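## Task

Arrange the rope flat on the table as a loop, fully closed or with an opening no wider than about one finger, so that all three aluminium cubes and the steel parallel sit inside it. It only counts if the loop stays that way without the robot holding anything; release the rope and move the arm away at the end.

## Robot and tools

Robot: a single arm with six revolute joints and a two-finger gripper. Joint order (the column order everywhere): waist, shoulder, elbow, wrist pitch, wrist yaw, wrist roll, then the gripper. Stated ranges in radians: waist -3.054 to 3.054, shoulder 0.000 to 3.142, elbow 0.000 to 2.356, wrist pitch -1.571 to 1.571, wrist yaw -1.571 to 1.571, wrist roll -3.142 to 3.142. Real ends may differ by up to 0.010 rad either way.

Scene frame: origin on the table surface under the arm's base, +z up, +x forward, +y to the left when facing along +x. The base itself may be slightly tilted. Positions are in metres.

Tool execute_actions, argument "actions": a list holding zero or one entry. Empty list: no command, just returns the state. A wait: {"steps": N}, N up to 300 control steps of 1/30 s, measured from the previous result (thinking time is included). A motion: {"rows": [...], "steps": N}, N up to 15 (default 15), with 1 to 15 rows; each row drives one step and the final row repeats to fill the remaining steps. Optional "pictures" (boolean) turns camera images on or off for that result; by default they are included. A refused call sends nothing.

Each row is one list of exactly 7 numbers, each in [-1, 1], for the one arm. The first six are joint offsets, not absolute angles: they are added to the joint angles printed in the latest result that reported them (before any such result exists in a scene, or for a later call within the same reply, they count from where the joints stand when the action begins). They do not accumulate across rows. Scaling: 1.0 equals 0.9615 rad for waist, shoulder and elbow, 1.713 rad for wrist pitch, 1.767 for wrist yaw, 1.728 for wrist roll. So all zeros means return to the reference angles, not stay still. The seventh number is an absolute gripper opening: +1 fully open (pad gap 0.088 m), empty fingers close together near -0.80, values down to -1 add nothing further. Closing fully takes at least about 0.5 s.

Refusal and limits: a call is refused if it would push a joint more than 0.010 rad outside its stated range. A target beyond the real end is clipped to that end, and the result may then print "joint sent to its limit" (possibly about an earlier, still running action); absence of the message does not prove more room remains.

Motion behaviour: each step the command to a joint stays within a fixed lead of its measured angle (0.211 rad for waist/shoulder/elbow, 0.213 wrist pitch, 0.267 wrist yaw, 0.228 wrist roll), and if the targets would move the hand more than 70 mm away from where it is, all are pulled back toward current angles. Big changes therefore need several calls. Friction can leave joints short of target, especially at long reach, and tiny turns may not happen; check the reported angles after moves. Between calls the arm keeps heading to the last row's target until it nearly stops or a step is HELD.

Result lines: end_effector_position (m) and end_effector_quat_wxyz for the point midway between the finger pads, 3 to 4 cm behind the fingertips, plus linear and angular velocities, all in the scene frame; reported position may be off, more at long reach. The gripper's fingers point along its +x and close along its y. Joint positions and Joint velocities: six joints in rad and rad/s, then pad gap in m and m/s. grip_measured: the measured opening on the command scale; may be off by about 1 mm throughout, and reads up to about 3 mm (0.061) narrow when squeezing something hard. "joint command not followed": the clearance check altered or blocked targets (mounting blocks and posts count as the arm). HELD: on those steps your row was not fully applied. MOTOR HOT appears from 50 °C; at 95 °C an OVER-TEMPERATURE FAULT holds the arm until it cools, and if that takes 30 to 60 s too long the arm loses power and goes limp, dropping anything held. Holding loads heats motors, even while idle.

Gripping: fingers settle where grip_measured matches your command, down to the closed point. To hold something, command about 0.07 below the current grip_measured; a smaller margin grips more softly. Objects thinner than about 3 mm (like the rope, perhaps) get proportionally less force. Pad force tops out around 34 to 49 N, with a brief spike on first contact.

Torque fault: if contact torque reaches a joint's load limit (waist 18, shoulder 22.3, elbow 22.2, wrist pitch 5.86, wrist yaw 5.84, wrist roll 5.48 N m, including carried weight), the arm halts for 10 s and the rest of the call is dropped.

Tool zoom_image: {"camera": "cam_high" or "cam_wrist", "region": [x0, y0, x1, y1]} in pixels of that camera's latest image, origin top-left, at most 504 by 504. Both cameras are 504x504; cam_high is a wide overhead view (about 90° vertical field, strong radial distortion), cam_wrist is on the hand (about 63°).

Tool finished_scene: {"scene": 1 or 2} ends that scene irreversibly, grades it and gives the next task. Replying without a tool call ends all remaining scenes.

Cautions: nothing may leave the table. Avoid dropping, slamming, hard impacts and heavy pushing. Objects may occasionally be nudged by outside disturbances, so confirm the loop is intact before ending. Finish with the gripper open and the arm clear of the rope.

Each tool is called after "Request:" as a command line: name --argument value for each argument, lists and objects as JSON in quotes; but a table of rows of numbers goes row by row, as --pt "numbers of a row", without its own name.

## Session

Request:
execute_actions --actions '[]'

Scene clock: 0.00 s of 4397.00 s.
end_effector_position=(+0.1801, -0.2777, +0.3189) grip_measured=+0.856 end_effector_quat_wxyz=(-0.038, +0.985, +0.007, -0.171) end_effector_velocity=(+0.000, +0.000, +0.003) end_effector_angular_velocity=(+0.002, -0.022, +0.001)
Joint positions: [-1.396  1.547  1.207 -0.938 -1.212  1.964  0.081]
Joint velocities: [-0.002 -0.002 -0.002  0.007 -0.022  0.007  0.   ]
Motor temperatures (°C, as the motors report them): [24 27 24 26 25 25]
Heat: hottest shoulder 27 °C (+0.0 °C/min).

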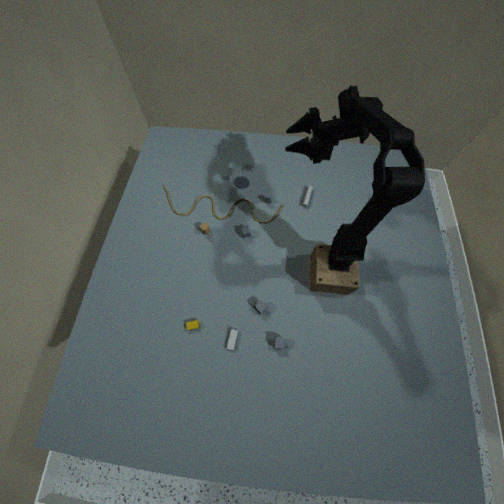

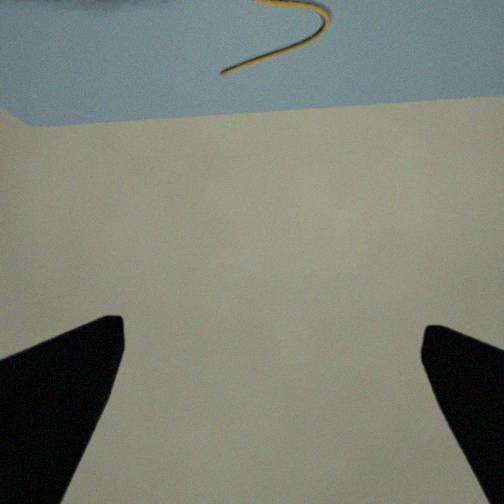

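Request:
execute_actions --actions '[{"rows":[[-0.8,0,-0.3,0,0.686,-0.49,0]],"steps":15}]' --pictures false

Request:
execute_actions --actions '[{"steps":40}]'

Request:
zoom_image --camera "cam_high" --region '[140, 160, 380, 380]'

Scene clock: 3.80 s of 4397.00 s.
end_effector_position=(-0.0778, -0.2487, +0.1616) grip_measured=+0.006 end_effector_quat_wxyz=(+0.002, +0.804, -0.121, -0.582) end_effector_velocity=(-0.623, +0.274, -0.130) end_effector_angular_velocity=(+0.716, +2.153, -0.263)
Joint positions: [-2.039  1.543  0.94  -0.936 -0.36   1.241  0.039]
Joint velocities: [-1.448 -0.002 -0.061  0.007  2.19  -1.341 -0.003]
Motor temperatures (°C, as the motors report them): [24 27 25 26 25 25]
Heat: hottest shoulder 27 °C (+0.0 °C/min).
Steps of this call (steps 1 to 90: nothing new was sent; then 0.30 s passed at rest; steps 91 to 105: all 15 steps of this action). Readings (joint positions):
91: [-1.405 1.546 1.192 -0.931 -1.188 1.933]
92: [-1.434 1.538 1.166 -0.930 -1.139 1.889]
94: [-1.511 1.537 1.100 -0.933 -1.041 1.808]
98: [-1.684 1.543 0.988 -0.936 -0.817 1.620]
105: the state above

Scene clock: 5.13 s of 4397.00 s.
end_effector_position=(-0.1485, -0.2041, +0.1497) grip_measured=+0.002 end_effector_quat_wxyz=(-0.056, +0.701, -0.071, -0.707) end_effector_velocity=(-0.000, -0.001, +0.000) end_effector_angular_velocity=(-0.010, -0.001, +0.005)
Joint positions: [-2.162  1.543  0.931 -0.936 -0.003  1.12   0.039]
Joint velocities: [-0.002 -0.002 -0.002  0.007 -0.007 -0.007 -0.   ]
Motor temperatures (°C, as the motors report them): [24 27 25 26 25 25]
Heat: hottest shoulder 27 °C (+0.0 °C/min).
Steps of this call (steps 1 to 30: the robot went on to your last target; steps 31 to 40: nothing new was sent). Readings (joint positions):
1: [-2.084 1.543 0.939 -0.936 -0.280 1.204]
2: [-2.117 1.543 0.937 -0.936 -0.199 1.178]
4: [-2.153 1.543 0.933 -0.936 -0.091 1.148]
8: [-2.162 1.543 0.931 -0.936 -0.024 1.126]
40: the state above
The arm was judged still, so your last target was given up. Only a new action makes it travel on or press farther. Fingers that are still opening or closing keep moving.

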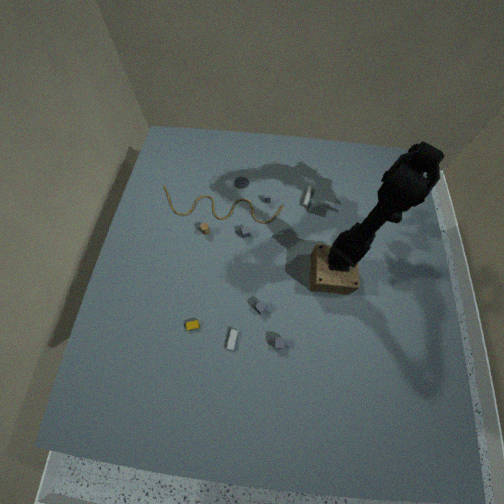

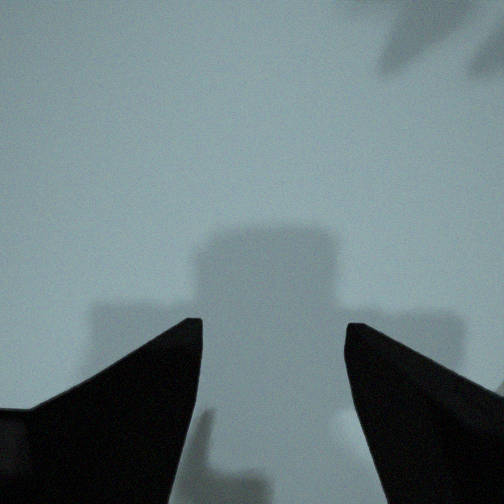

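Region (140, 160, 380, 380) of cam_high's 504x504 image, scaled by 2.100, with more detail than that image has; it fills the top 462 rows of this view, and the rest is white.

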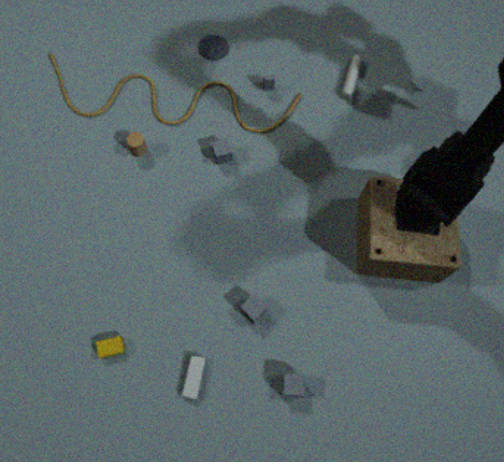

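Request:
execute_actions --actions '[{"rows":[[1,0.29,0.07,0.13,0,0,-0.2]],"steps":15}]' --pictures false

Request:
execute_actions --actions '[{"steps":20}]' --pictures false

Request:
execute_actions --actions '[{"rows":[[0.37,0,0,0,0,0,-0.2]],"steps":15}]' --pictures false

Request:
execute_actions --actions '[{"steps":10}]'

Scene clock: 9.83 s of 4397.00 s.
end_effector_position=(+0.0614, -0.2964, +0.0962) grip_measured=-0.197 end_effector_quat_wxyz=(+0.241, +0.668, +0.213, -0.671) end_effector_velocity=(+0.526, +0.107, -0.000) end_effector_angular_velocity=(+0.006, -0.066, +1.751)
Joint positions: [-1.328  1.812  0.993 -0.713 -0.001  1.12   0.029]
Joint velocities: [ 1.741  0.002  0.002  0.007 -0.066 -0.007 -0.001]
Motor temperatures (°C, as the motors report them): [24 27 25 26 25 25]
Heat: hottest shoulder 27 °C (+0.0 °C/min).
Steps of this call (steps 1 to 90: nothing new was sent; then 1.20 s passed at rest; steps 91 to 105: all 15 steps of this action). Readings (joint positions):
91: [-2.145 1.567 0.934 -0.917 0.008 1.120]
92: [-2.104 1.604 0.947 -0.856 0.009 1.120]
94: [-2.003 1.706 0.980 -0.774 0.006 1.120]
98: [-1.761 1.803 0.987 -0.731 0.000 1.120]
105: the state above

Scene clock: 10.50 s of 4397.00 s.
end_effector_position=(+0.0989, -0.2860, +0.0961) grip_measured=-0.198 end_effector_quat_wxyz=(+0.283, +0.655, +0.255, -0.652) end_effector_velocity=(-0.001, -0.002, +0.002) end_effector_angular_velocity=(-0.014, +0.004, +0.019)
Joint positions: [-1.202  1.812  0.993 -0.713 -0.006  1.12   0.029]
Joint velocities: [-0.002 -0.007 -0.002  0.007  0.007 -0.022 -0.   ]
Motor temperatures (°C, as the motors report them): [24 27 25 26 25 25]
Heat: hottest shoulder 27 °C (+0.0 °C/min).
Steps of this call (steps 1 to 20: the robot went on to your last target). Readings (joint positions):
1: [-1.276 1.812 0.993 -0.713 -0.005 1.120]
2: [-1.238 1.812 0.993 -0.713 -0.007 1.120]
4: [-1.204 1.812 0.993 -0.713 -0.008 1.120]
8: [-1.202 1.812 0.993 -0.713 -0.006 1.120]
20: the state above

Scene clock: 11.00 s of 4397.00 s.
end_effector_position=(+0.1928, -0.2336, +0.0961) grip_measured=-0.198 end_effector_quat_wxyz=(+0.394, +0.601, +0.367, -0.591) end_effector_velocity=(-0.001, +0.002, +0.000) end_effector_angular_velocity=(+0.010, -0.001, +0.005)
Joint positions: [-0.846  1.812  0.993 -0.712 -0.009  1.12   0.029]
Joint velocities: [-0.002 -0.002 -0.002 -0.007 -0.007 -0.007 -0.   ]
Motor temperatures (°C, as the motors report them): [24 27 25 26 25 25]
Heat: hottest shoulder 27 °C (+0.0 °C/min).
Steps of this call (steps 1 to 15: all 15 steps of this action). Readings (joint positions):
1: [-1.186 1.812 0.993 -0.713 0.006 1.120]
2: [-1.141 1.812 0.993 -0.713 0.008 1.120]
4: [-1.017 1.812 0.993 -0.712 -0.000 1.120]
8: [-0.853 1.812 0.993 -0.712 -0.011 1.120]
15: the state above

Scene clock: 11.33 s of 4397.00 s.
end_effector_position=(+0.1928, -0.2336, +0.0961) grip_measured=-0.198 end_effector_quat_wxyz=(+0.394, +0.601, +0.367, -0.591) end_effector_velocity=(+0.004, -0.000, +0.001) end_effector_angular_velocity=(+0.004, -0.025, +0.006)
Joint positions: [-0.846  1.812  0.993 -0.712 -0.009  1.12   0.029]
Joint velocities: [-0.002 -0.002  0.002  0.007 -0.022 -0.007 -0.   ]
Motor temperatures (°C, as the motors report them): [24 27 25 26 25 25]
Heat: hottest shoulder 27 °C (+0.0 °C/min).
Steps of this call (steps 1 to 10: the robot went on to your last target). Readings (joint positions):
1: [-0.846 1.812 0.993 -0.712 -0.009 1.120]
2: [-0.846 1.812 0.993 -0.712 -0.009 1.120]
4: [-0.846 1.812 0.993 -0.712 -0.009 1.120]
8: [-0.846 1.812 0.993 -0.712 -0.009 1.120]
10: the state above

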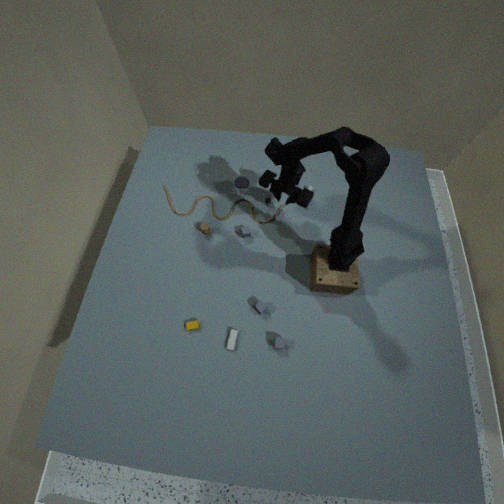

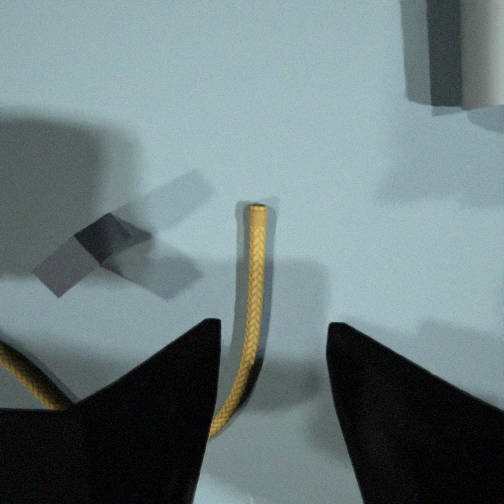

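Request:
execute_actions --actions '[{"rows":[[0,0.2,-0.02,0.12,0,0,-0.2]],"steps":15}]' --pictures false

Request:
execute_actions --actions '[{"rows":[[0,0,0,0,0,0,-1]],"steps":15}]' --pictures false

Request:
execute_actions --actions '[{"rows":[[0,-0.2,0,-0.11,0,0,-1]],"steps":15}]' --pictures false

Request:
execute_actions --actions '[{"rows":[[0.15,0,0,0,0,0,-1],[0.3,0,0,0,0,0,-1],[0.45,0,0,0,0,0,-1],[0.6,0,0,0,0,0,-1],[0.75,0,0,0,0,0,-1],[0.9,0,0,0,0,0,-1],[1,0,0,0,0,0,-1]],"steps":15}]' --pictures false

Request:
execute_actions --actions '[{"steps":20}]' --pictures false

Request:
execute_actions --actions '[{"rows":[[0,0,0,0,0,-0.65,-1]],"steps":15}]' --pictures false

Request:
execute_actions --actions '[{"steps":15}]' --pictures false

Request:
execute_actions --actions '[{"rows":[[0,0.18,0,0.1,0,0,-1]],"steps":15}]' --pictures false

Request:
execute_actions --actions '[{"rows":[[0,0,0,0,0,0,0]],"steps":12}]' --pictures false

Request:
execute_actions --actions '[{"rows":[[0,-0.1,0.5,-0.12,0,0.4,0.5]],"steps":15}]' --pictures false

Request:
execute_actions --actions '[{"steps":15}]' --pictures false

Request:
execute_actions --actions '[{"rows":[[-0.43,0.9,0.9,0.23,0,0,0.5]],"steps":15}]' --pictures false

Request:
execute_actions --actions '[{"steps":60}]'

Scene clock: 26.23 s of 4397.00 s.
end_effector_position=(+0.2024, -0.2453, +0.0414) grip_measured=-0.198 end_effector_quat_wxyz=(+0.396, +0.601, +0.365, -0.591) end_effector_velocity=(+0.003, -0.003, +0.000) end_effector_angular_velocity=(-0.013, -0.019, +0.005)
Joint positions: [-0.846  1.995  0.977 -0.508 -0.009  1.12   0.029]
Joint velocities: [-0.002 -0.002 -0.002  0.022 -0.007 -0.007 -0.   ]
Motor temperatures (°C, as the motors report them): [24 29 26 26 25 25]
Heat: hottest shoulder 29 °C (+4.6 °C/min).
Steps of this call (steps 1 to 15: the robot went on to your last target; steps 16 to 90: nothing new was sent; then 11.40 s passed at rest; steps 91 to 105: all 15 steps of this action). Readings (joint positions):
91: [-0.846 1.836 0.992 -0.684 -0.009 1.120]
92: [-0.846 1.870 0.993 -0.610 -0.009 1.120]
94: [-0.846 1.946 0.996 -0.550 -0.009 1.120]
98: [-0.846 1.994 0.976 -0.524 -0.009 1.120]
105: the state above

Scene clock: 26.73 s of 4397.00 s.
end_effector_position=(+0.2025, -0.2454, +0.0414) grip_measured=-0.742 end_effector_quat_wxyz=(+0.396, +0.601, +0.365, -0.591) end_effector_velocity=(-0.004, +0.005, -0.001) end_effector_angular_velocity=(+0.024, +0.012, +0.034)
Joint positions: [-0.846  1.995  0.977 -0.508 -0.009  1.12   0.003]
Joint velocities: [-0.002  0.002 -0.002 -0.022 -0.007 -0.037 -0.   ]
Motor temperatures (°C, as the motors report them): [24 29 26 26 25 25]
Heat: hottest shoulder 29 °C (+4.5 °C/min).
Steps of this call (steps 1 to 15: all 15 steps of this action). Readings (joint positions):
1: [-0.846 1.995 0.977 -0.508 -0.009 1.120]
2: [-0.846 1.995 0.977 -0.508 -0.009 1.120]
4: [-0.846 1.995 0.977 -0.508 -0.009 1.120]
8: [-0.846 1.995 0.977 -0.508 -0.009 1.120]
15: the state above

Scene clock: 27.23 s of 4397.00 s.
end_effector_position=(+0.1933, -0.2341, +0.0958) grip_measured=-0.742 end_effector_quat_wxyz=(+0.399, +0.601, +0.362, -0.590) end_effector_velocity=(-0.007, +0.002, -0.000) end_effector_angular_velocity=(+0.003, +0.031, -0.011)
Joint positions: [-0.846  1.805  0.982 -0.695 -0.009  1.12   0.003]
Joint velocities: [-0.002 -0.002 -0.002 -0.022  0.022  0.007 -0.   ]
Motor temperatures (°C, as the motors report them): [24 29 26 26 25 25]
Heat: hottest shoulder 29 °C (+4.4 °C/min).
Steps of this call (steps 1 to 15: all 15 steps of this action). Readings (joint positions):
1: [-0.846 1.972 0.977 -0.536 -0.009 1.120]
2: [-0.846 1.939 0.975 -0.603 -0.009 1.120]
4: [-0.846 1.863 0.970 -0.655 -0.009 1.120]
8: [-0.846 1.805 0.982 -0.683 -0.009 1.120]
15: the state above

Scene clock: 27.73 s of 4397.00 s.
end_effector_position=(+0.3038, -0.0091, +0.0958) grip_measured=-0.742 end_effector_quat_wxyz=(+0.607, +0.398, +0.577, -0.373) end_effector_velocity=(+0.016, +0.510, +0.000) end_effector_angular_velocity=(+0.080, -0.010, +1.636)
Joint positions: [ 0.005  1.805  0.982 -0.693 -0.008  1.12   0.003]
Joint velocities: [ 1.639 -0.002 -0.002  0.007 -0.081  0.007 -0.   ]
Motor temperatures (°C, as the motors report them): [24 29 26 26 25 25]
Heat: hottest shoulder 29 °C (+4.3 °C/min).
Steps of this call (steps 1 to 15: all 15 steps of this action). Readings (joint positions):
1: [-0.835 1.805 0.982 -0.695 -0.002 1.120]
2: [-0.799 1.805 0.982 -0.695 0.001 1.120]
4: [-0.681 1.805 0.982 -0.693 -0.003 1.120]
8: [-0.427 1.805 0.982 -0.693 -0.006 1.120]
15: the state above

Scene clock: 28.40 s of 4397.00 s.
end_effector_position=(+0.3028, +0.0246, +0.0958) grip_measured=-0.742 end_effector_quat_wxyz=(+0.626, +0.367, +0.599, -0.338) end_effector_velocity=(+0.001, +0.000, +0.000) end_effector_angular_velocity=(+0.007, -0.007, +0.005)
Joint positions: [ 0.114  1.805  0.982 -0.693 -0.012  1.12   0.003]
Joint velocities: [-0.002 -0.002 -0.002  0.007 -0.007 -0.007 -0.   ]
Motor temperatures (°C, as the motors report them): [24 29 26 26 25 25]
Heat: hottest shoulder 29 °C (+4.2 °C/min).
Steps of this call (steps 1 to 20: the robot went on to your last target). Readings (joint positions):
1: [0.053 1.805 0.982 -0.693 -0.012 1.120]
2: [0.086 1.805 0.982 -0.693 -0.014 1.120]
4: [0.113 1.805 0.982 -0.693 -0.014 1.120]
8: [0.114 1.805 0.982 -0.693 -0.012 1.120]
20: the state above

Scene clock: 28.90 s of 4397.00 s.
end_effector_position=(+0.3028, +0.0246, +0.0958) grip_measured=-0.742 end_effector_quat_wxyz=(+0.725, +0.028, +0.688, -0.015) end_effector_velocity=(-0.002, +0.000, +0.000) end_effector_angular_velocity=(-0.082, -0.019, +1.658)
Joint positions: [ 0.114  1.805  0.982 -0.693 -0.012  0.136  0.003]
Joint velocities: [-0.002 -0.002 -0.002 -0.007 -0.007 -1.663 -0.   ]
Motor temperatures (°C, as the motors report them): [24 29 26 26 25 25]
Heat: hottest shoulder 29 °C (+4.2 °C/min).
Steps of this call (steps 1 to 15: all 15 steps of this action). Readings (joint positions):
1: [0.114 1.805 0.982 -0.693 -0.012 1.067]
2: [0.114 1.805 0.982 -0.693 -0.012 0.998]
4: [0.114 1.805 0.982 -0.693 -0.012 0.865]
8: [0.114 1.805 0.982 -0.693 -0.012 0.596]
15: the state above

Scene clock: 29.40 s of 4397.00 s.
end_effector_position=(+0.3028, +0.0246, +0.0958) grip_measured=-0.742 end_effector_quat_wxyz=(+0.725, -0.022, +0.687, +0.032) end_effector_velocity=(-0.005, -0.002, -0.000) end_effector_angular_velocity=(-0.009, +0.021, +0.004)
Joint positions: [ 0.114  1.805  0.982 -0.693 -0.012  0.     0.003]
Joint velocities: [-0.002 -0.002 -0.002 -0.022  0.007 -0.007 -0.   ]
Motor temperatures (°C, as the motors report them): [24 29 26 26 25 25]
Heat: hottest shoulder 29 °C (+4.1 °C/min).
Steps of this call (steps 1 to 15: the robot went on to your last target). Readings (joint positions):
1: [0.114 1.805 0.982 -0.693 -0.012 0.092]
2: [0.114 1.805 0.982 -0.693 -0.012 0.063]
4: [0.114 1.805 0.982 -0.693 -0.012 0.030]
8: [0.114 1.805 0.982 -0.693 -0.012 0.007]
15: the state above

Scene clock: 29.90 s of 4397.00 s.
end_effector_position=(+0.3198, +0.0258, +0.0498) grip_measured=-0.742 end_effector_quat_wxyz=(+0.727, -0.021, +0.685, +0.032) end_effector_velocity=(+0.001, +0.003, +0.000) end_effector_angular_velocity=(+0.021, -0.006, +0.021)
Joint positions: [ 0.114  1.97   0.983 -0.524 -0.012  0.     0.003]
Joint velocities: [-0.002 -0.002 -0.002  0.007 -0.022 -0.022 -0.   ]
Motor temperatures (°C, as the motors report them): [24 29 26 26 25 25]
Heat: hottest shoulder 29 °C (+4.0 °C/min).
Steps of this call (steps 1 to 15: all 15 steps of this action). Readings (joint positions):
1: [0.114 1.829 0.982 -0.668 -0.012 0.000]
2: [0.114 1.860 0.986 -0.605 -0.012 0.000]
4: [0.114 1.928 0.994 -0.558 -0.012 0.000]
8: [0.114 1.970 0.983 -0.534 -0.012 0.000]
15: the state above

Scene clock: 30.30 s of 4397.00 s.
end_effector_position=(+0.3198, +0.0258, +0.0498) grip_measured=-0.015 end_effector_quat_wxyz=(+0.727, -0.021, +0.685, +0.032) end_effector_velocity=(-0.002, +0.002, +0.002) end_effector_angular_velocity=(+0.008, +0.003, -0.004)
Joint positions: [ 0.114  1.97   0.983 -0.524 -0.012  0.     0.038]
Joint velocities: [ 0.002 -0.007 -0.002 -0.007 -0.007  0.007  0.007]
Motor temperatures (°C, as the motors report them): [24 29 26 26 25 25]
Heat: hottest shoulder 29 °C (+4.0 °C/min).
Steps of this call (steps 1 to 12: all 12 steps of this action). Readings (joint positions):
1: [0.114 1.970 0.983 -0.524 -0.012 0.000]
2: [0.114 1.970 0.983 -0.524 -0.012 0.000]
4: [0.114 1.970 0.983 -0.524 -0.012 0.000]
8: [0.114 1.970 0.983 -0.524 -0.012 0.000]
12: the state above

Scene clock: 30.80 s of 4397.00 s.
end_effector_position=(+0.4373, +0.0347, +0.2085) grip_measured=+0.496 end_effector_quat_wxyz=(+0.803, +0.260, +0.518, -0.140) end_effector_velocity=(-0.001, -0.000, +0.007) end_effector_angular_velocity=(+0.121, +0.020, -0.245)
Joint positions: [ 0.114  1.867  1.459 -0.722 -0.012  0.666  0.063]
Joint velocities: [-0.002 -0.002  0.027 -0.037 -0.007  0.271  0.001]
Motor temperatures (°C, as the motors report them): [24 29 26 26 25 25]
Heat: hottest shoulder 29 °C (+3.9 °C/min).
Steps of this call (steps 1 to 15: all 15 steps of this action). Readings (joint positions):
1: [0.114 1.965 1.007 -0.569 -0.012 0.041]
2: [0.114 1.961 1.038 -0.622 -0.012 0.098]
4: [0.114 1.940 1.114 -0.661 -0.012 0.200]
8: [0.114 1.901 1.303 -0.703 -0.012 0.409]
15: the state above

Scene clock: 31.30 s of 4397.00 s.
end_effector_position=(+0.4359, +0.0346, +0.2072) grip_measured=+0.498 end_effector_quat_wxyz=(+0.798, +0.268, +0.520, -0.147) end_effector_velocity=(+0.001, +0.000, +0.001) end_effector_angular_velocity=(+0.010, -0.006, -0.006)
Joint positions: [ 0.114  1.869  1.459 -0.729 -0.012  0.689  0.063]
Joint velocities: [-0.002 -0.002 -0.002  0.007 -0.007  0.007 -0.   ]
Motor temperatures (°C, as the motors report them): [24 29 26 26 25 25]
Heat: hottest shoulder 29 °C (+3.8 °C/min).
Steps of this call (steps 1 to 15: the robot went on to your last target). Readings (joint positions):
1: [0.114 1.867 1.459 -0.724 -0.012 0.673]
2: [0.114 1.868 1.459 -0.729 -0.012 0.678]
4: [0.114 1.869 1.459 -0.730 -0.012 0.684]
8: [0.114 1.869 1.459 -0.729 -0.012 0.688]
15: the state above

Scene clock: 31.80 s of 4397.00 s.
end_effector_position=(+0.5936, -0.1945, +0.2016) grip_measured=+0.498 end_effector_quat_wxyz=(+0.851, +0.367, +0.280, -0.252) end_effector_velocity=(+0.254, -0.446, -0.173) end_effector_angular_velocity=(-0.185, -0.461, -0.547)
Joint positions: [-0.281  2.378  2.009 -0.352 -0.013  0.689  0.063]
Joint velocities: [-0.545  1.648  1.888  0.256  0.022 -0.022 -0.   ]
Motor temperatures (°C, as the motors report them): [24 29 26 26 25 25]
Heat: hottest shoulder 29 °C (+3.8 °C/min).
Steps of this call (steps 1 to 15: all 15 steps of this action). Readings (joint positions):
1: [0.107 1.885 1.472 -0.723 -0.017 0.689]
2: [0.088 1.909 1.499 -0.679 -0.018 0.689]
4: [0.033 1.971 1.567 -0.603 -0.018 0.689]
8: [-0.091 2.088 1.684 -0.479 -0.018 0.689]
15: the state above

Scene clock: 33.80 s of 4397.00 s.
end_effector_position=(+0.6330, -0.2195, +0.1062) grip_measured=+0.498 end_effector_quat_wxyz=(+0.842, +0.370, +0.290, -0.264) end_effector_velocity=(-0.002, -0.002, -0.001) end_effector_angular_velocity=(+0.003, +0.007, -0.013)
Joint positions: [-0.297  2.735  2.317 -0.335 -0.011  0.689  0.063]
Joint velocities: [-0.002 -0.002 -0.002 -0.007  0.007  0.007  0.   ]
Motor temperatures (°C, as the motors report them): [24 30 26 26 25 25]
Heat: hottest shoulder 30 °C (+5.3 °C/min).
Steps of this call (steps 1 to 45: the robot went on to your last target; steps 46 to 60: nothing new was sent). Readings (joint positions):
1: [-0.296 2.434 2.072 -0.347 -0.012 0.689]
2: [-0.308 2.490 2.134 -0.343 -0.011 0.689]
4: [-0.317 2.595 2.235 -0.333 -0.011 0.689]
8: [-0.309 2.706 2.285 -0.339 -0.011 0.689]
60: the state above
The arm was judged still, so your last target was given up. Only a new action makes it travel on or press farther. Fingers that are still opening or closing keep moving.

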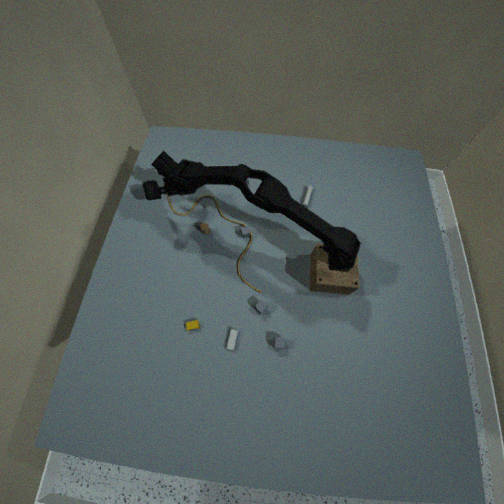

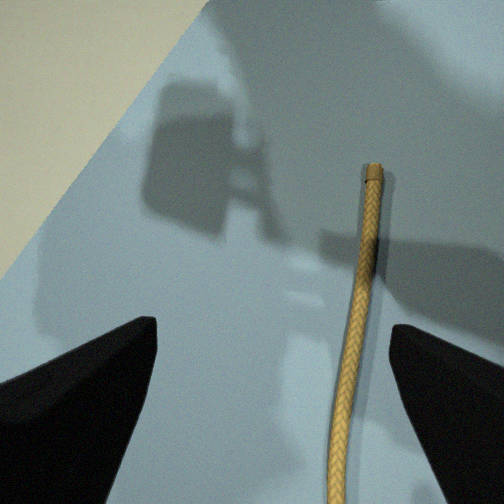

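Go to the earlier grasp pose.

Request:
execute_actions --actions '[{"rows":[[-0.005,0.1,0.02,0.03,0,0,0.3]],"steps":15}]' --pictures false

Request:
execute_actions --actions '[{"rows":[[0,0.07,0,0.012,0,0,-0.4]],"steps":15}]' --pictures false

Request:
execute_actions --actions '[{"rows":[[0,0,0,0,0,0,-1]],"steps":15}]'

Scene clock: 38.67 s of 4397.00 s.
end_effector_position=(+0.6341, -0.2217, +0.0655) grip_measured=+0.303 end_effector_quat_wxyz=(+0.839, +0.369, +0.297, -0.267) end_effector_velocity=(-0.004, +0.001, -0.006) end_effector_angular_velocity=(-0.001, +0.029, +0.018)
Joint positions: [-0.3    2.821  2.334 -0.284 -0.01   0.687  0.054]
Joint velocities: [-0.002  0.002 -0.002 -0.022 -0.007 -0.022 -0.001]
Motor temperatures (°C, as the motors report them): [24 33 27 26 25 25]
Heat: hottest shoulder 33 °C (+9.3 °C/min).
Steps of this call (steps 1 to 90: nothing new was sent; then 1.37 s passed at rest; steps 91 to 105: all 15 steps of this action). Readings (joint positions):
91: [-0.297 2.745 2.319 -0.326 -0.011 0.689]
92: [-0.297 2.757 2.327 -0.303 -0.011 0.689]
94: [-0.298 2.779 2.333 -0.294 -0.011 0.689]
98: [-0.300 2.818 2.333 -0.289 -0.011 0.688]
105: the state above

Scene clock: 39.17 s of 4397.00 s.
end_effector_position=(+0.6343, -0.2242, +0.0521) grip_measured=-0.395 end_effector_quat_wxyz=(+0.839, +0.369, +0.296, -0.270) end_effector_velocity=(-0.003, -0.005, -0.001) end_effector_angular_velocity=(-0.017, +0.014, +0.003)
Joint positions: [-0.302  2.85   2.338 -0.256 -0.006  0.686  0.02 ]
Joint velocities: [-0.007 -0.002 -0.002 -0.007  0.007 -0.022 -0.002]
Motor temperatures (°C, as the motors report them): [24 33 27 26 25 25]
Heat: hottest shoulder 33 °C (+9.2 °C/min).
Steps of this call (steps 1 to 15: all 15 steps of this action). Readings (joint positions):
1: [-0.300 2.828 2.334 -0.280 -0.010 0.687]
2: [-0.300 2.833 2.336 -0.268 -0.010 0.687]
4: [-0.300 2.843 2.337 -0.259 -0.007 0.686]
8: [-0.301 2.849 2.338 -0.257 -0.006 0.686]
15: the state above

Scene clock: 39.67 s of 4397.00 s.
end_effector_position=(+0.6347, -0.2247, +0.0527) grip_measured=-0.765 end_effector_quat_wxyz=(+0.840, +0.369, +0.294, -0.269) end_effector_velocity=(-0.001, -0.000, -0.001) end_effector_angular_velocity=(+0.002, +0.007, +0.008)
Joint positions: [-0.303  2.85   2.338 -0.253 -0.006  0.686  0.002]
Joint velocities: [-0.002 -0.002 -0.002 -0.007 -0.007 -0.007 -0.   ]
Motor temperatures (°C, as the motors report them): [24 33 27 26 25 25]
Heat: hottest shoulder 33 °C (+9.1 °C/min).
Steps of this call (steps 1 to 15: all 15 steps of this action). Readings (joint positions):
1: [-0.302 2.850 2.338 -0.256 -0.006 0.686]
2: [-0.302 2.850 2.338 -0.256 -0.006 0.686]
4: [-0.303 2.850 2.338 -0.254 -0.006 0.686]
8: [-0.303 2.850 2.338 -0.253 -0.006 0.686]
15: the state above

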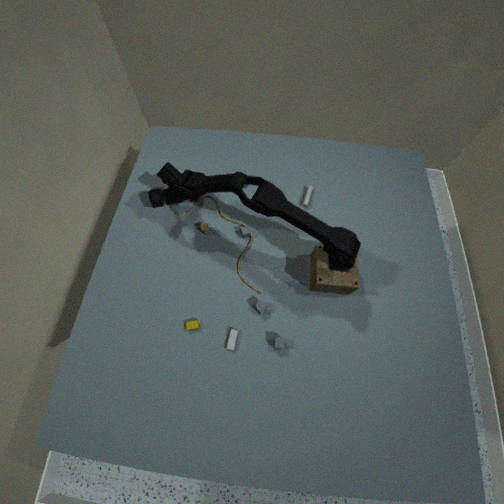

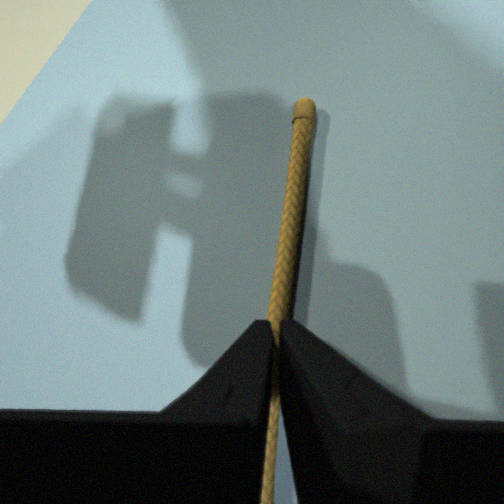

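Request:
execute_actions --actions '[{"rows":[[-0.2,-0.4,-0.4,-0.15,0,0,-1]],"steps":15}]' --pictures false

Request:
execute_actions --actions '[{"steps":20}]' --pictures false

Request:
execute_actions --actions '[{"rows":[[-0.27,-0.41,-0.6,-0.2,0,0.3,-1]],"steps":15}]' --pictures false

Request:
execute_actions --actions '[{"steps":20}]' --pictures false

Request:
execute_actions --actions '[{"rows":[[-0.3,-0.5,-0.71,0.1,0,0.5,-1]],"steps":15}]' --pictures false

Request:
execute_actions --actions '[{"steps":20}]' --pictures false

Request:
execute_actions --actions '[{"rows":[[0.65,0,0,0,0,0.6,-1]],"steps":15}]' --pictures false

Request:
execute_actions --actions '[{"steps":15}]' --pictures false

Request:
execute_actions --actions '[{"rows":[[0.6,0,0,0,0,0,-1]],"steps":15}]' --pictures false

Request:
execute_actions --actions '[{"rows":[[0,0.13,-0.08,0.12,0,0,-1]],"steps":15}]' --pictures false

Request:
execute_actions --actions '[{"rows":[[0,0,0,0,0,0,0]],"steps":12}]' --pictures false

Request:
execute_actions --actions '[{"rows":[[0,-0.2,0.3,-0.28,0,-1,0]],"steps":15}]' --pictures false

Request:
execute_actions --actions '[{"rows":[[-1,0,0,0,0,-0.5,0]],"steps":15}]' --pictures false

Request:
execute_actions --actions '[{"rows":[[-1,0,0,0,0,-0.5,0]],"steps":15}]' --pictures false

Request:
execute_actions --actions '[{"rows":[[-0.5,0,0,0,0,-0.27,0]],"steps":15}]' --pictures false

Request:
execute_actions --actions '[{"steps":20}]'

Request:
zoom_image --camera "cam_high" --region '[180, 180, 340, 360]'

Scene clock: 52.73 s of 4397.00 s.
end_effector_position=(+0.5025, -0.3112, +0.1162) grip_measured=-0.766 end_effector_quat_wxyz=(+0.753, +0.409, +0.349, -0.379) end_effector_velocity=(+0.036, +0.090, +0.015) end_effector_angular_velocity=(+0.016, +0.022, +0.169)
Joint positions: [-0.517  2.469  1.982 -0.502 -0.004  0.686  0.001]
Joint velocities: [ 0.159 -0.076 -0.066 -0.037 -0.007 -0.007 -0.   ]
Motor temperatures (°C, as the motors report them): [24 39 28 27 25 25]
Heat: hottest shoulder 39 °C (+13.7 °C/min).
Steps of this call (steps 1 to 15: the robot went on to your last target; steps 16 to 90: nothing new was sent; then 9.57 s passed at rest; steps 91 to 105: all 15 steps of this action). Readings (joint positions):
91: [-0.306 2.834 2.323 -0.263 -0.010 0.686]
92: [-0.316 2.808 2.294 -0.307 -0.012 0.686]
94: [-0.351 2.747 2.231 -0.371 -0.012 0.686]
98: [-0.455 2.589 2.059 -0.470 -0.009 0.686]
105: the state above

Scene clock: 53.40 s of 4397.00 s.
end_effector_position=(+0.5049, -0.2964, +0.1098) grip_measured=-0.766 end_effector_quat_wxyz=(+0.752, +0.405, +0.364, -0.372) end_effector_velocity=(-0.000, -0.000, -0.000) end_effector_angular_velocity=(+0.001, -0.003, +0.008)
Joint positions: [-0.493  2.468  1.965 -0.51  -0.005  0.686  0.001]
Joint velocities: [-0.002 -0.002 -0.007  0.007 -0.007 -0.007 -0.   ]
Motor temperatures (°C, as the motors report them): [24 39 28 27 25 25]
Heat: hottest shoulder 39 °C (+13.5 °C/min).
Steps of this call (steps 1 to 20: the robot went on to your last target). Readings (joint positions):
1: [-0.510 2.468 1.980 -0.503 -0.004 0.686]
2: [-0.504 2.468 1.977 -0.505 -0.004 0.686]
4: [-0.494 2.468 1.970 -0.509 -0.005 0.686]
8: [-0.490 2.468 1.965 -0.510 -0.005 0.686]
20: the state above

Scene clock: 53.90 s of 4397.00 s.
end_effector_position=(+0.2752, -0.2852, +0.1085) grip_measured=-0.766 end_effector_quat_wxyz=(+0.411, +0.598, +0.359, -0.587) end_effector_velocity=(-0.097, +0.171, -0.146) end_effector_angular_velocity=(+0.481, +0.434, -0.062)
Joint positions: [-0.765  2.079  1.43  -0.846 -0.002  1.186  0.001]
Joint velocities: [ 0.12   0.032 -0.535 -0.081 -0.007  0.183 -0.   ]
Motor temperatures (°C, as the motors report them): [24 39 28 27 25 25]
Heat: hottest shoulder 39 °C (+13.4 °C/min).
Steps of this call (steps 1 to 15: all 15 steps of this action). Readings (joint positions):
1: [-0.498 2.455 1.949 -0.518 -0.009 0.712]
2: [-0.509 2.432 1.921 -0.563 -0.011 0.747]
4: [-0.554 2.380 1.860 -0.628 -0.011 0.815]
8: [-0.678 2.245 1.717 -0.753 -0.008 0.987]
15: the state above

Scene clock: 54.57 s of 4397.00 s.
end_effector_position=(+0.2712, -0.2736, +0.1005) grip_measured=-0.766 end_effector_quat_wxyz=(+0.397, +0.597, +0.371, -0.590) end_effector_velocity=(+0.000, +0.003, +0.000) end_effector_angular_velocity=(+0.021, -0.011, -0.009)
Joint positions: [-0.752  2.08   1.399 -0.852 -0.002  1.202  0.001]
Joint velocities: [-0.002 -0.002 -0.002 -0.007 -0.022  0.007 -0.001]
Motor temperatures (°C, as the motors report them): [24 39 28 27 25 25]
Heat: hottest shoulder 39 °C (+13.2 °C/min).
Steps of this call (steps 1 to 20: the robot went on to your last target). Readings (joint positions):
1: [-0.760 2.080 1.415 -0.850 -0.002 1.191]
2: [-0.756 2.080 1.405 -0.854 -0.002 1.195]
4: [-0.752 2.080 1.399 -0.853 -0.002 1.198]
8: [-0.752 2.080 1.399 -0.852 -0.002 1.201]
20: the state above

Scene clock: 55.07 s of 4397.00 s.
end_effector_position=(+0.1103, -0.2058, +0.0911) grip_measured=-0.766 end_effector_quat_wxyz=(+0.015, +0.707, +0.014, -0.707) end_effector_velocity=(-0.046, +0.087, -0.056) end_effector_angular_velocity=(+0.230, +0.114, -0.493)
Joint positions: [-1.04   1.611  0.733 -0.692 -0.     2.021  0.001]
Joint velocities: [-0.002 -0.002 -0.281  0.022 -0.007  0.491 -0.   ]
Motor temperatures (°C, as the motors report them): [24 39 28 27 25 25]
Heat: hottest shoulder 39 °C (+13.1 °C/min).
Steps of this call (steps 1 to 15: all 15 steps of this action). Readings (joint positions):
1: [-0.762 2.055 1.368 -0.805 -0.011 1.246]
2: [-0.791 2.019 1.320 -0.773 -0.014 1.300]
4: [-0.884 1.927 1.225 -0.739 -0.010 1.407]
8: [-1.042 1.696 1.006 -0.696 0.004 1.673]
15: the state above

Scene clock: 55.73 s of 4397.00 s.
end_effector_position=(+0.1107, -0.2065, +0.0907) grip_measured=-0.766 end_effector_quat_wxyz=(+0.003, +0.709, -0.003, -0.705) end_effector_velocity=(+0.001, -0.001, +0.000) end_effector_angular_velocity=(-0.003, -0.010, +0.005)
Joint positions: [-1.04   1.608  0.728 -0.681 -0.     2.063  0.001]
Joint velocities: [-0.002 -0.002 -0.002  0.007 -0.007 -0.007 -0.   ]
Motor temperatures (°C, as the motors report them): [24 39 28 27 25 25]
Heat: hottest shoulder 39 °C (+12.9 °C/min).
Steps of this call (steps 1 to 20: the robot went on to your last target). Readings (joint positions):
1: [-1.040 1.611 0.728 -0.688 -0.000 2.035]
2: [-1.040 1.611 0.728 -0.684 -0.000 2.043]
4: [-1.040 1.609 0.728 -0.681 -0.000 2.054]
8: [-1.040 1.608 0.728 -0.681 -0.000 2.061]
20: the state above

Scene clock: 56.23 s of 4397.00 s.
end_effector_position=(+0.2102, -0.1042, +0.0907) grip_measured=-0.766 end_effector_quat_wxyz=(-0.118, +0.701, -0.118, -0.693) end_effector_velocity=(+0.000, +0.013, -0.000) end_effector_angular_velocity=(+0.028, +0.014, -0.913)
Joint positions: [-0.423  1.608  0.728 -0.679 -0.003  3.015  0.001]
Joint velocities: [ 0.046 -0.002 -0.002 -0.022 -0.007  0.96   0.   ]
Motor temperatures (°C, as the motors report them): [24 39 28 27 25 25]
Heat: hottest shoulder 39 °C (+12.8 °C/min).
Steps of this call (steps 1 to 15: all 15 steps of this action). Readings (joint positions):
1: [-1.017 1.608 0.728 -0.681 0.011 2.120]
2: [-0.961 1.608 0.728 -0.681 0.009 2.190]
4: [-0.833 1.608 0.728 -0.679 0.003 2.323]
8: [-0.583 1.608 0.728 -0.679 0.002 2.590]
15: the state above

Scene clock: 56.73 s of 4397.00 s.
end_effector_position=(+0.2108, -0.1031, +0.0907) grip_measured=-0.766 end_effector_quat_wxyz=(-0.145, +0.696, -0.145, -0.688) end_effector_velocity=(-0.003, -0.001, +0.000) end_effector_angular_velocity=(-0.004, +0.010, +0.019)
Joint positions: [-0.418  1.608  0.728 -0.679 -0.003  3.097  0.001]
Joint velocities: [-0.002 -0.002 -0.002 -0.007  0.007 -0.022 -0.   ]
Motor temperatures (°C, as the motors report them): [24 39 28 27 25 25]
Heat: hottest shoulder 39 °C (+12.7 °C/min).
Steps of this call (steps 1 to 15: the robot went on to your last target). Readings (joint positions):
1: [-0.422 1.608 0.728 -0.679 -0.003 3.041]
2: [-0.421 1.608 0.728 -0.679 -0.003 3.058]
4: [-0.420 1.608 0.728 -0.679 -0.003 3.079]
8: [-0.418 1.608 0.728 -0.679 -0.003 3.093]
15: the state above

Scene clock: 57.23 s of 4397.00 s.
end_effector_position=(+0.2331, +0.0272, +0.0907) grip_measured=-0.766 end_effector_quat_wxyz=(+0.053, +0.709, +0.057, -0.701) end_effector_velocity=(-0.003, +0.008, +0.000) end_effector_angular_velocity=(+0.006, +0.008, +0.054)
Joint positions: [ 0.152  1.608  0.728 -0.679 -0.005  3.097  0.001]
Joint velocities: [ 0.032 -0.002 -0.002 -0.007 -0.007 -0.022  0.   ]
Motor temperatures (°C, as the motors report them): [24 39 28 27 25 25]
Heat: hottest shoulder 39 °C (+12.6 °C/min).
Steps of this call (steps 1 to 15: all 15 steps of this action). Readings (joint positions):
1: [-0.396 1.608 0.728 -0.679 0.009 3.097]
2: [-0.340 1.608 0.728 -0.679 0.008 3.097]
4: [-0.212 1.608 0.728 -0.679 0.001 3.097]
8: [0.035 1.608 0.728 -0.679 -0.001 3.097]
15: the state above

Scene clock: 57.73 s of 4397.00 s.
end_effector_position=(+0.2361, +0.0276, +0.0530) grip_measured=-0.766 end_effector_quat_wxyz=(+0.053, +0.715, +0.058, -0.695) end_effector_velocity=(+0.007, +0.000, +0.000) end_effector_angular_velocity=(+0.011, -0.036, +0.000)
Joint positions: [ 0.152  1.725  0.658 -0.475 -0.005  3.097  0.001]
Joint velocities: [-0.007 -0.002 -0.002  0.037 -0.007 -0.007 -0.   ]
Motor temperatures (°C, as the motors report them): [24 38 28 27 25 25]
Heat: hottest shoulder 38 °C (+11.4 °C/min).
Steps of this call (steps 1 to 15: all 15 steps of this action). Readings (joint positions):
1: [0.152 1.623 0.717 -0.641 -0.005 3.097]
2: [0.152 1.647 0.706 -0.573 -0.005 3.097]
4: [0.152 1.697 0.686 -0.522 -0.005 3.097]
8: [0.152 1.724 0.658 -0.488 -0.005 3.097]
15: the state above

Scene clock: 58.13 s of 4397.00 s.
end_effector_position=(+0.2361, +0.0276, +0.0530) grip_measured=-0.015 end_effector_quat_wxyz=(+0.053, +0.715, +0.058, -0.695) end_effector_velocity=(-0.005, -0.001, -0.000) end_effector_angular_velocity=(-0.010, +0.021, -0.005)
Joint positions: [ 0.152  1.725  0.658 -0.475 -0.005  3.097  0.038]
Joint velocities: [ 0.002 -0.002 -0.002 -0.022  0.007  0.007  0.008]
Motor temperatures (°C, as the motors report them): [24 38 28 27 25 25]
Heat: hottest shoulder 38 °C (+11.4 °C/min).
Steps of this call (steps 1 to 12: all 12 steps of this action). Readings (joint positions):
1: [0.152 1.725 0.658 -0.475 -0.005 3.097]
2: [0.152 1.725 0.658 -0.475 -0.005 3.097]
4: [0.152 1.725 0.658 -0.475 -0.005 3.097]
8: [0.152 1.725 0.658 -0.475 -0.005 3.097]
12: the state above

Scene clock: 58.63 s of 4397.00 s.
end_effector_position=(+0.2529, +0.0295, +0.1556) grip_measured=-0.002 end_effector_quat_wxyz=(+0.370, +0.617, +0.363, -0.592) end_effector_velocity=(-0.025, -0.002, -0.001) end_effector_angular_velocity=(-0.078, +0.091, +2.011)
Joint positions: [ 0.152  1.531  0.943 -0.946 -0.005  2.165  0.039]
Joint velocities: [-0.002 -0.002 -0.002 -0.11  -0.007 -2.015 -0.   ]
Motor temperatures (°C, as the motors report them): [24 38 28 27 25 25]
Heat: hottest shoulder 38 °C (+11.3 °C/min).
Steps of this call (steps 1 to 15: all 15 steps of this action). Readings (joint positions):
1: [0.152 1.709 0.678 -0.516 -0.005 3.060]
2: [0.152 1.686 0.704 -0.575 -0.005 3.010]
4: [0.152 1.625 0.788 -0.671 -0.005 2.900]
8: [0.152 1.538 0.935 -0.872 -0.005 2.633]
15: the state above

Scene clock: 59.13 s of 4397.00 s.
end_effector_position=(+0.1848, -0.1755, +0.1556) grip_measured=-0.002 end_effector_quat_wxyz=(+0.365, +0.618, +0.340, -0.607) end_effector_velocity=(-0.257, -0.265, +0.001) end_effector_angular_velocity=(-0.057, +0.076, -1.058)
Joint positions: [-0.723  1.531  0.943 -0.945 -0.004  1.334  0.039]
Joint velocities: [-1.399 -0.002  0.002 -0.022  0.081 -0.344 -0.   ]
Motor temperatures (°C, as the motors report them): [24 38 28 27 25 25]
Heat: hottest shoulder 38 °C (+11.2 °C/min).
Steps of this call (steps 1 to 15: all 15 steps of this action). Readings (joint positions):
1: [0.133 1.531 0.943 -0.949 -0.016 2.098]
2: [0.080 1.531 0.943 -0.948 -0.016 2.031]
4: [-0.047 1.531 0.943 -0.945 -0.009 1.898]
8: [-0.300 1.531 0.943 -0.945 -0.008 1.630]
15: the state above

Scene clock: 59.63 s of 4397.00 s.
end_effector_position=(-0.0209, -0.2543, +0.1555) grip_measured=-0.002 end_effector_quat_wxyz=(+0.345, +0.616, +0.322, -0.630) end_effector_velocity=(-0.314, +0.025, -0.000) end_effector_angular_velocity=(-0.001, +0.081, -0.823)
Joint positions: [-1.615  1.531  0.943 -0.944 -0.002  0.505  0.039]
Joint velocities: [-1.194 -0.002 -0.002  0.007  0.066 -0.374 -0.   ]
Motor temperatures (°C, as the motors report them): [24 38 28 27 25 25]
Heat: hottest shoulder 38 °C (+11.1 °C/min).
Steps of this call (steps 1 to 15: all 15 steps of this action). Readings (joint positions):
1: [-0.773 1.531 0.943 -0.945 -0.006 1.278]
2: [-0.832 1.531 0.943 -0.945 -0.006 1.209]
4: [-0.955 1.531 0.943 -0.944 -0.006 1.076]
8: [-1.202 1.531 0.943 -0.944 -0.006 0.809]
15: the state above

Scene clock: 60.13 s of 4397.00 s.
end_effector_position=(-0.1354, -0.2163, +0.1555) grip_measured=-0.002 end_effector_quat_wxyz=(+0.335, +0.614, +0.322, -0.638) end_effector_velocity=(-0.004, +0.007, -0.001) end_effector_angular_velocity=(+0.015, +0.001, +0.014)
Joint positions: [-2.09   1.531  0.943 -0.944  0.002  0.045  0.039]
Joint velocities: [-0.022 -0.002 -0.007 -0.007  0.007 -0.037 -0.   ]
Motor temperatures (°C, as the motors report them): [24 38 28 27 25 25]
Heat: hottest shoulder 38 °C (+11.2 °C/min).
Steps of this call (steps 1 to 15: all 15 steps of this action). Readings (joint positions):
1: [-1.661 1.531 0.943 -0.944 -0.005 0.446]
2: [-1.719 1.531 0.943 -0.944 -0.006 0.376]
4: [-1.843 1.531 0.943 -0.944 -0.006 0.242]
8: [-2.051 1.531 0.943 -0.944 0.002 0.088]
15: the state above

Scene clock: 60.80 s of 4397.00 s.
end_effector_position=(-0.1360, -0.2160, +0.1555) grip_measured=-0.002 end_effector_quat_wxyz=(+0.336, +0.613, +0.323, -0.638) end_effector_velocity=(+0.003, -0.003, +0.000) end_effector_angular_velocity=(-0.018, -0.015, -0.004)
Joint positions: [-2.093  1.531  0.943 -0.944  0.002  0.041  0.039]
Joint velocities: [ 0.002 -0.002 -0.002  0.007 -0.022  0.007 -0.   ]
Motor temperatures (°C, as the motors report them): [24 38 28 27 25 25]
Heat: hottest shoulder 38 °C (+11.0 °C/min).
Steps of this call (steps 1 to 15: the robot went on to your last target; steps 16 to 20: nothing new was sent). Readings (joint positions):
1: [-2.091 1.531 0.943 -0.944 0.002 0.044]
2: [-2.091 1.531 0.943 -0.944 0.002 0.043]
4: [-2.092 1.531 0.943 -0.944 0.002 0.042]
8: [-2.092 1.531 0.943 -0.944 0.002 0.042]
20: the state above
The arm was judged still, so your last target was given up. Only a new action makes it travel on or press farther. Fingers that are still opening or closing keep moving.

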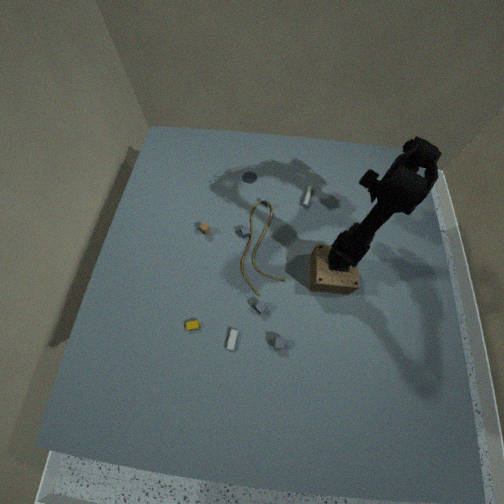

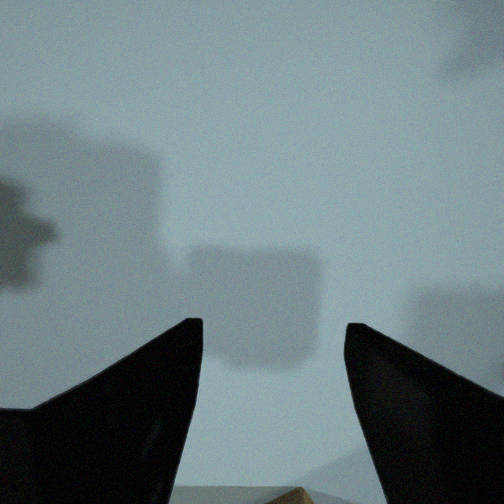

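Region (180, 180, 340, 360) of cam_high's 504x504 image, scaled by 2.800, with more detail than that image has.

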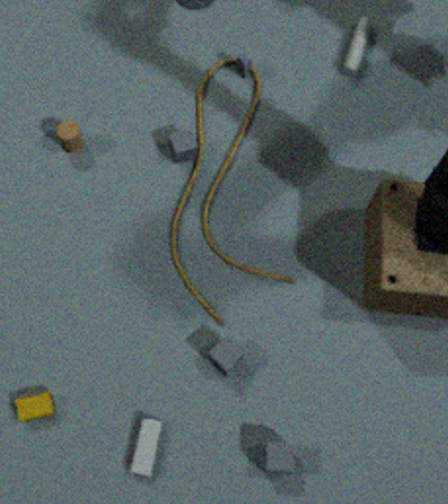

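Request:
execute_actions --actions '[{"rows":[[1,0.25,0,0.13,0,0.8,-0.2]],"steps":15}]' --pictures false

Request:
execute_actions --actions '[{"steps":20}]' --pictures false

Request:
execute_actions --actions '[{"rows":[[0.98,0,0,0,0,0,-0.2]],"steps":15}]' --pictures false

Request:
execute_actions --actions '[{"steps":20}]'

Scene clock: 67.60 s of 4397.00 s.
end_effector_position=(+0.0815, -0.2784, +0.0999) grip_measured=-0.197 end_effector_quat_wxyz=(+0.305, +0.641, +0.280, -0.646) end_effector_velocity=(+0.474, +0.134, +0.002) end_effector_angular_velocity=(+0.017, -0.168, -0.288)
Joint positions: [-1.246  1.762  0.949 -0.721  0.002  1.003  0.029]
Joint velocities: [ 1.648 -0.007 -0.002  0.022 -0.095  1.941 -0.001]
Motor temperatures (°C, as the motors report them): [24 37 28 27 25 25]
Heat: hottest shoulder 37 °C (+10.1 °C/min).
Steps of this call (steps 1 to 90: nothing new was sent; then 3.30 s passed at rest; steps 91 to 105: all 15 steps of this action). Readings (joint positions):
91: [-2.075 1.554 0.943 -0.921 0.010 0.087]
92: [-2.033 1.591 0.946 -0.854 0.011 0.145]
94: [-1.925 1.685 0.955 -0.776 0.008 0.269]
98: [-1.676 1.760 0.949 -0.736 0.005 0.537]
105: the state above

Scene clock: 68.27 s of 4397.00 s.
end_effector_position=(+0.1125, -0.2674, +0.0999) grip_measured=-0.198 end_effector_quat_wxyz=(+0.204, +0.683, +0.178, -0.678) end_effector_velocity=(+0.000, +0.002, +0.000) end_effector_angular_velocity=(+0.004, +0.009, -0.000)
Joint positions: [-1.134  1.762  0.949 -0.721 -0.002  1.421  0.029]
Joint velocities: [ 0.007 -0.002 -0.002 -0.007  0.007  0.007 -0.   ]
Motor temperatures (°C, as the motors report them): [24 36 28 27 25 25]
Heat: hottest shoulder 36 °C (+9.1 °C/min).
Steps of this call (steps 1 to 20: the robot went on to your last target). Readings (joint positions):
1: [-1.197 1.762 0.949 -0.721 -0.001 1.069]
2: [-1.164 1.762 0.949 -0.721 -0.003 1.136]
4: [-1.136 1.762 0.949 -0.721 -0.003 1.268]
8: [-1.134 1.762 0.949 -0.721 -0.002 1.388]
20: the state above

Scene clock: 68.77 s of 4397.00 s.
end_effector_position=(+0.2769, -0.0876, +0.1000) grip_measured=-0.198 end_effector_quat_wxyz=(+0.469, +0.546, +0.448, -0.530) end_effector_velocity=(+0.122, +0.392, +0.000) end_effector_angular_velocity=(+0.093, -0.022, +1.361)
Joint positions: [-0.269  1.762  0.949 -0.719 -0.003  1.422  0.029]
Joint velocities: [ 1.365 -0.002 -0.002 -0.007 -0.095  0.007 -0.   ]
Motor temperatures (°C, as the motors report them): [24 36 28 27 25 25]
Heat: hottest shoulder 36 °C (+9.1 °C/min).
Steps of this call (steps 1 to 15: all 15 steps of this action). Readings (joint positions):
1: [-1.117 1.762 0.949 -0.721 0.010 1.422]
2: [-1.070 1.762 0.949 -0.721 0.012 1.422]
4: [-0.946 1.762 0.949 -0.719 0.004 1.422]
8: [-0.692 1.762 0.949 -0.719 0.002 1.422]
15: the state above

Scene clock: 69.43 s of 4397.00 s.
end_effector_position=(+0.2827, -0.0665, +0.1000) grip_measured=-0.198 end_effector_quat_wxyz=(+0.488, +0.530, +0.468, -0.512) end_effector_velocity=(-0.002, +0.003, +0.000) end_effector_angular_velocity=(+0.023, +0.002, -0.009)
Joint positions: [-0.195  1.762  0.949 -0.719 -0.005  1.422  0.029]
Joint velocities: [-0.002 -0.002 -0.002 -0.007 -0.022  0.007 -0.   ]
Motor temperatures (°C, as the motors report them): [24 36 28 27 25 25]
Heat: hottest shoulder 36 °C (+9.1 °C/min).
Steps of this call (steps 1 to 20: the robot went on to your last target). Readings (joint positions):
1: [-0.232 1.762 0.949 -0.719 -0.006 1.422]
2: [-0.209 1.762 0.949 -0.719 -0.006 1.422]
4: [-0.195 1.762 0.949 -0.719 -0.006 1.422]
8: [-0.195 1.762 0.949 -0.719 -0.005 1.422]
20: the state above

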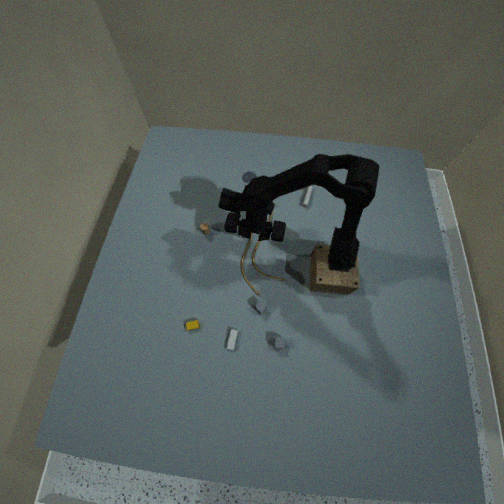

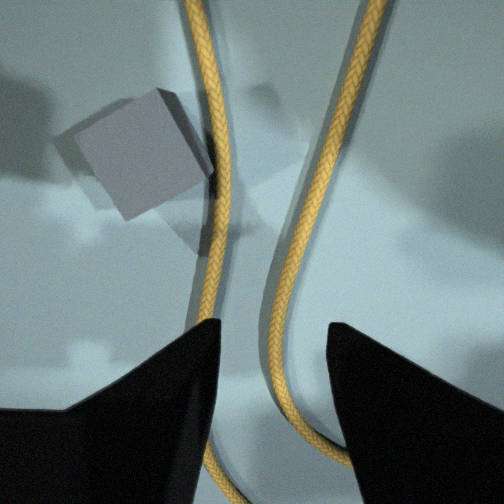

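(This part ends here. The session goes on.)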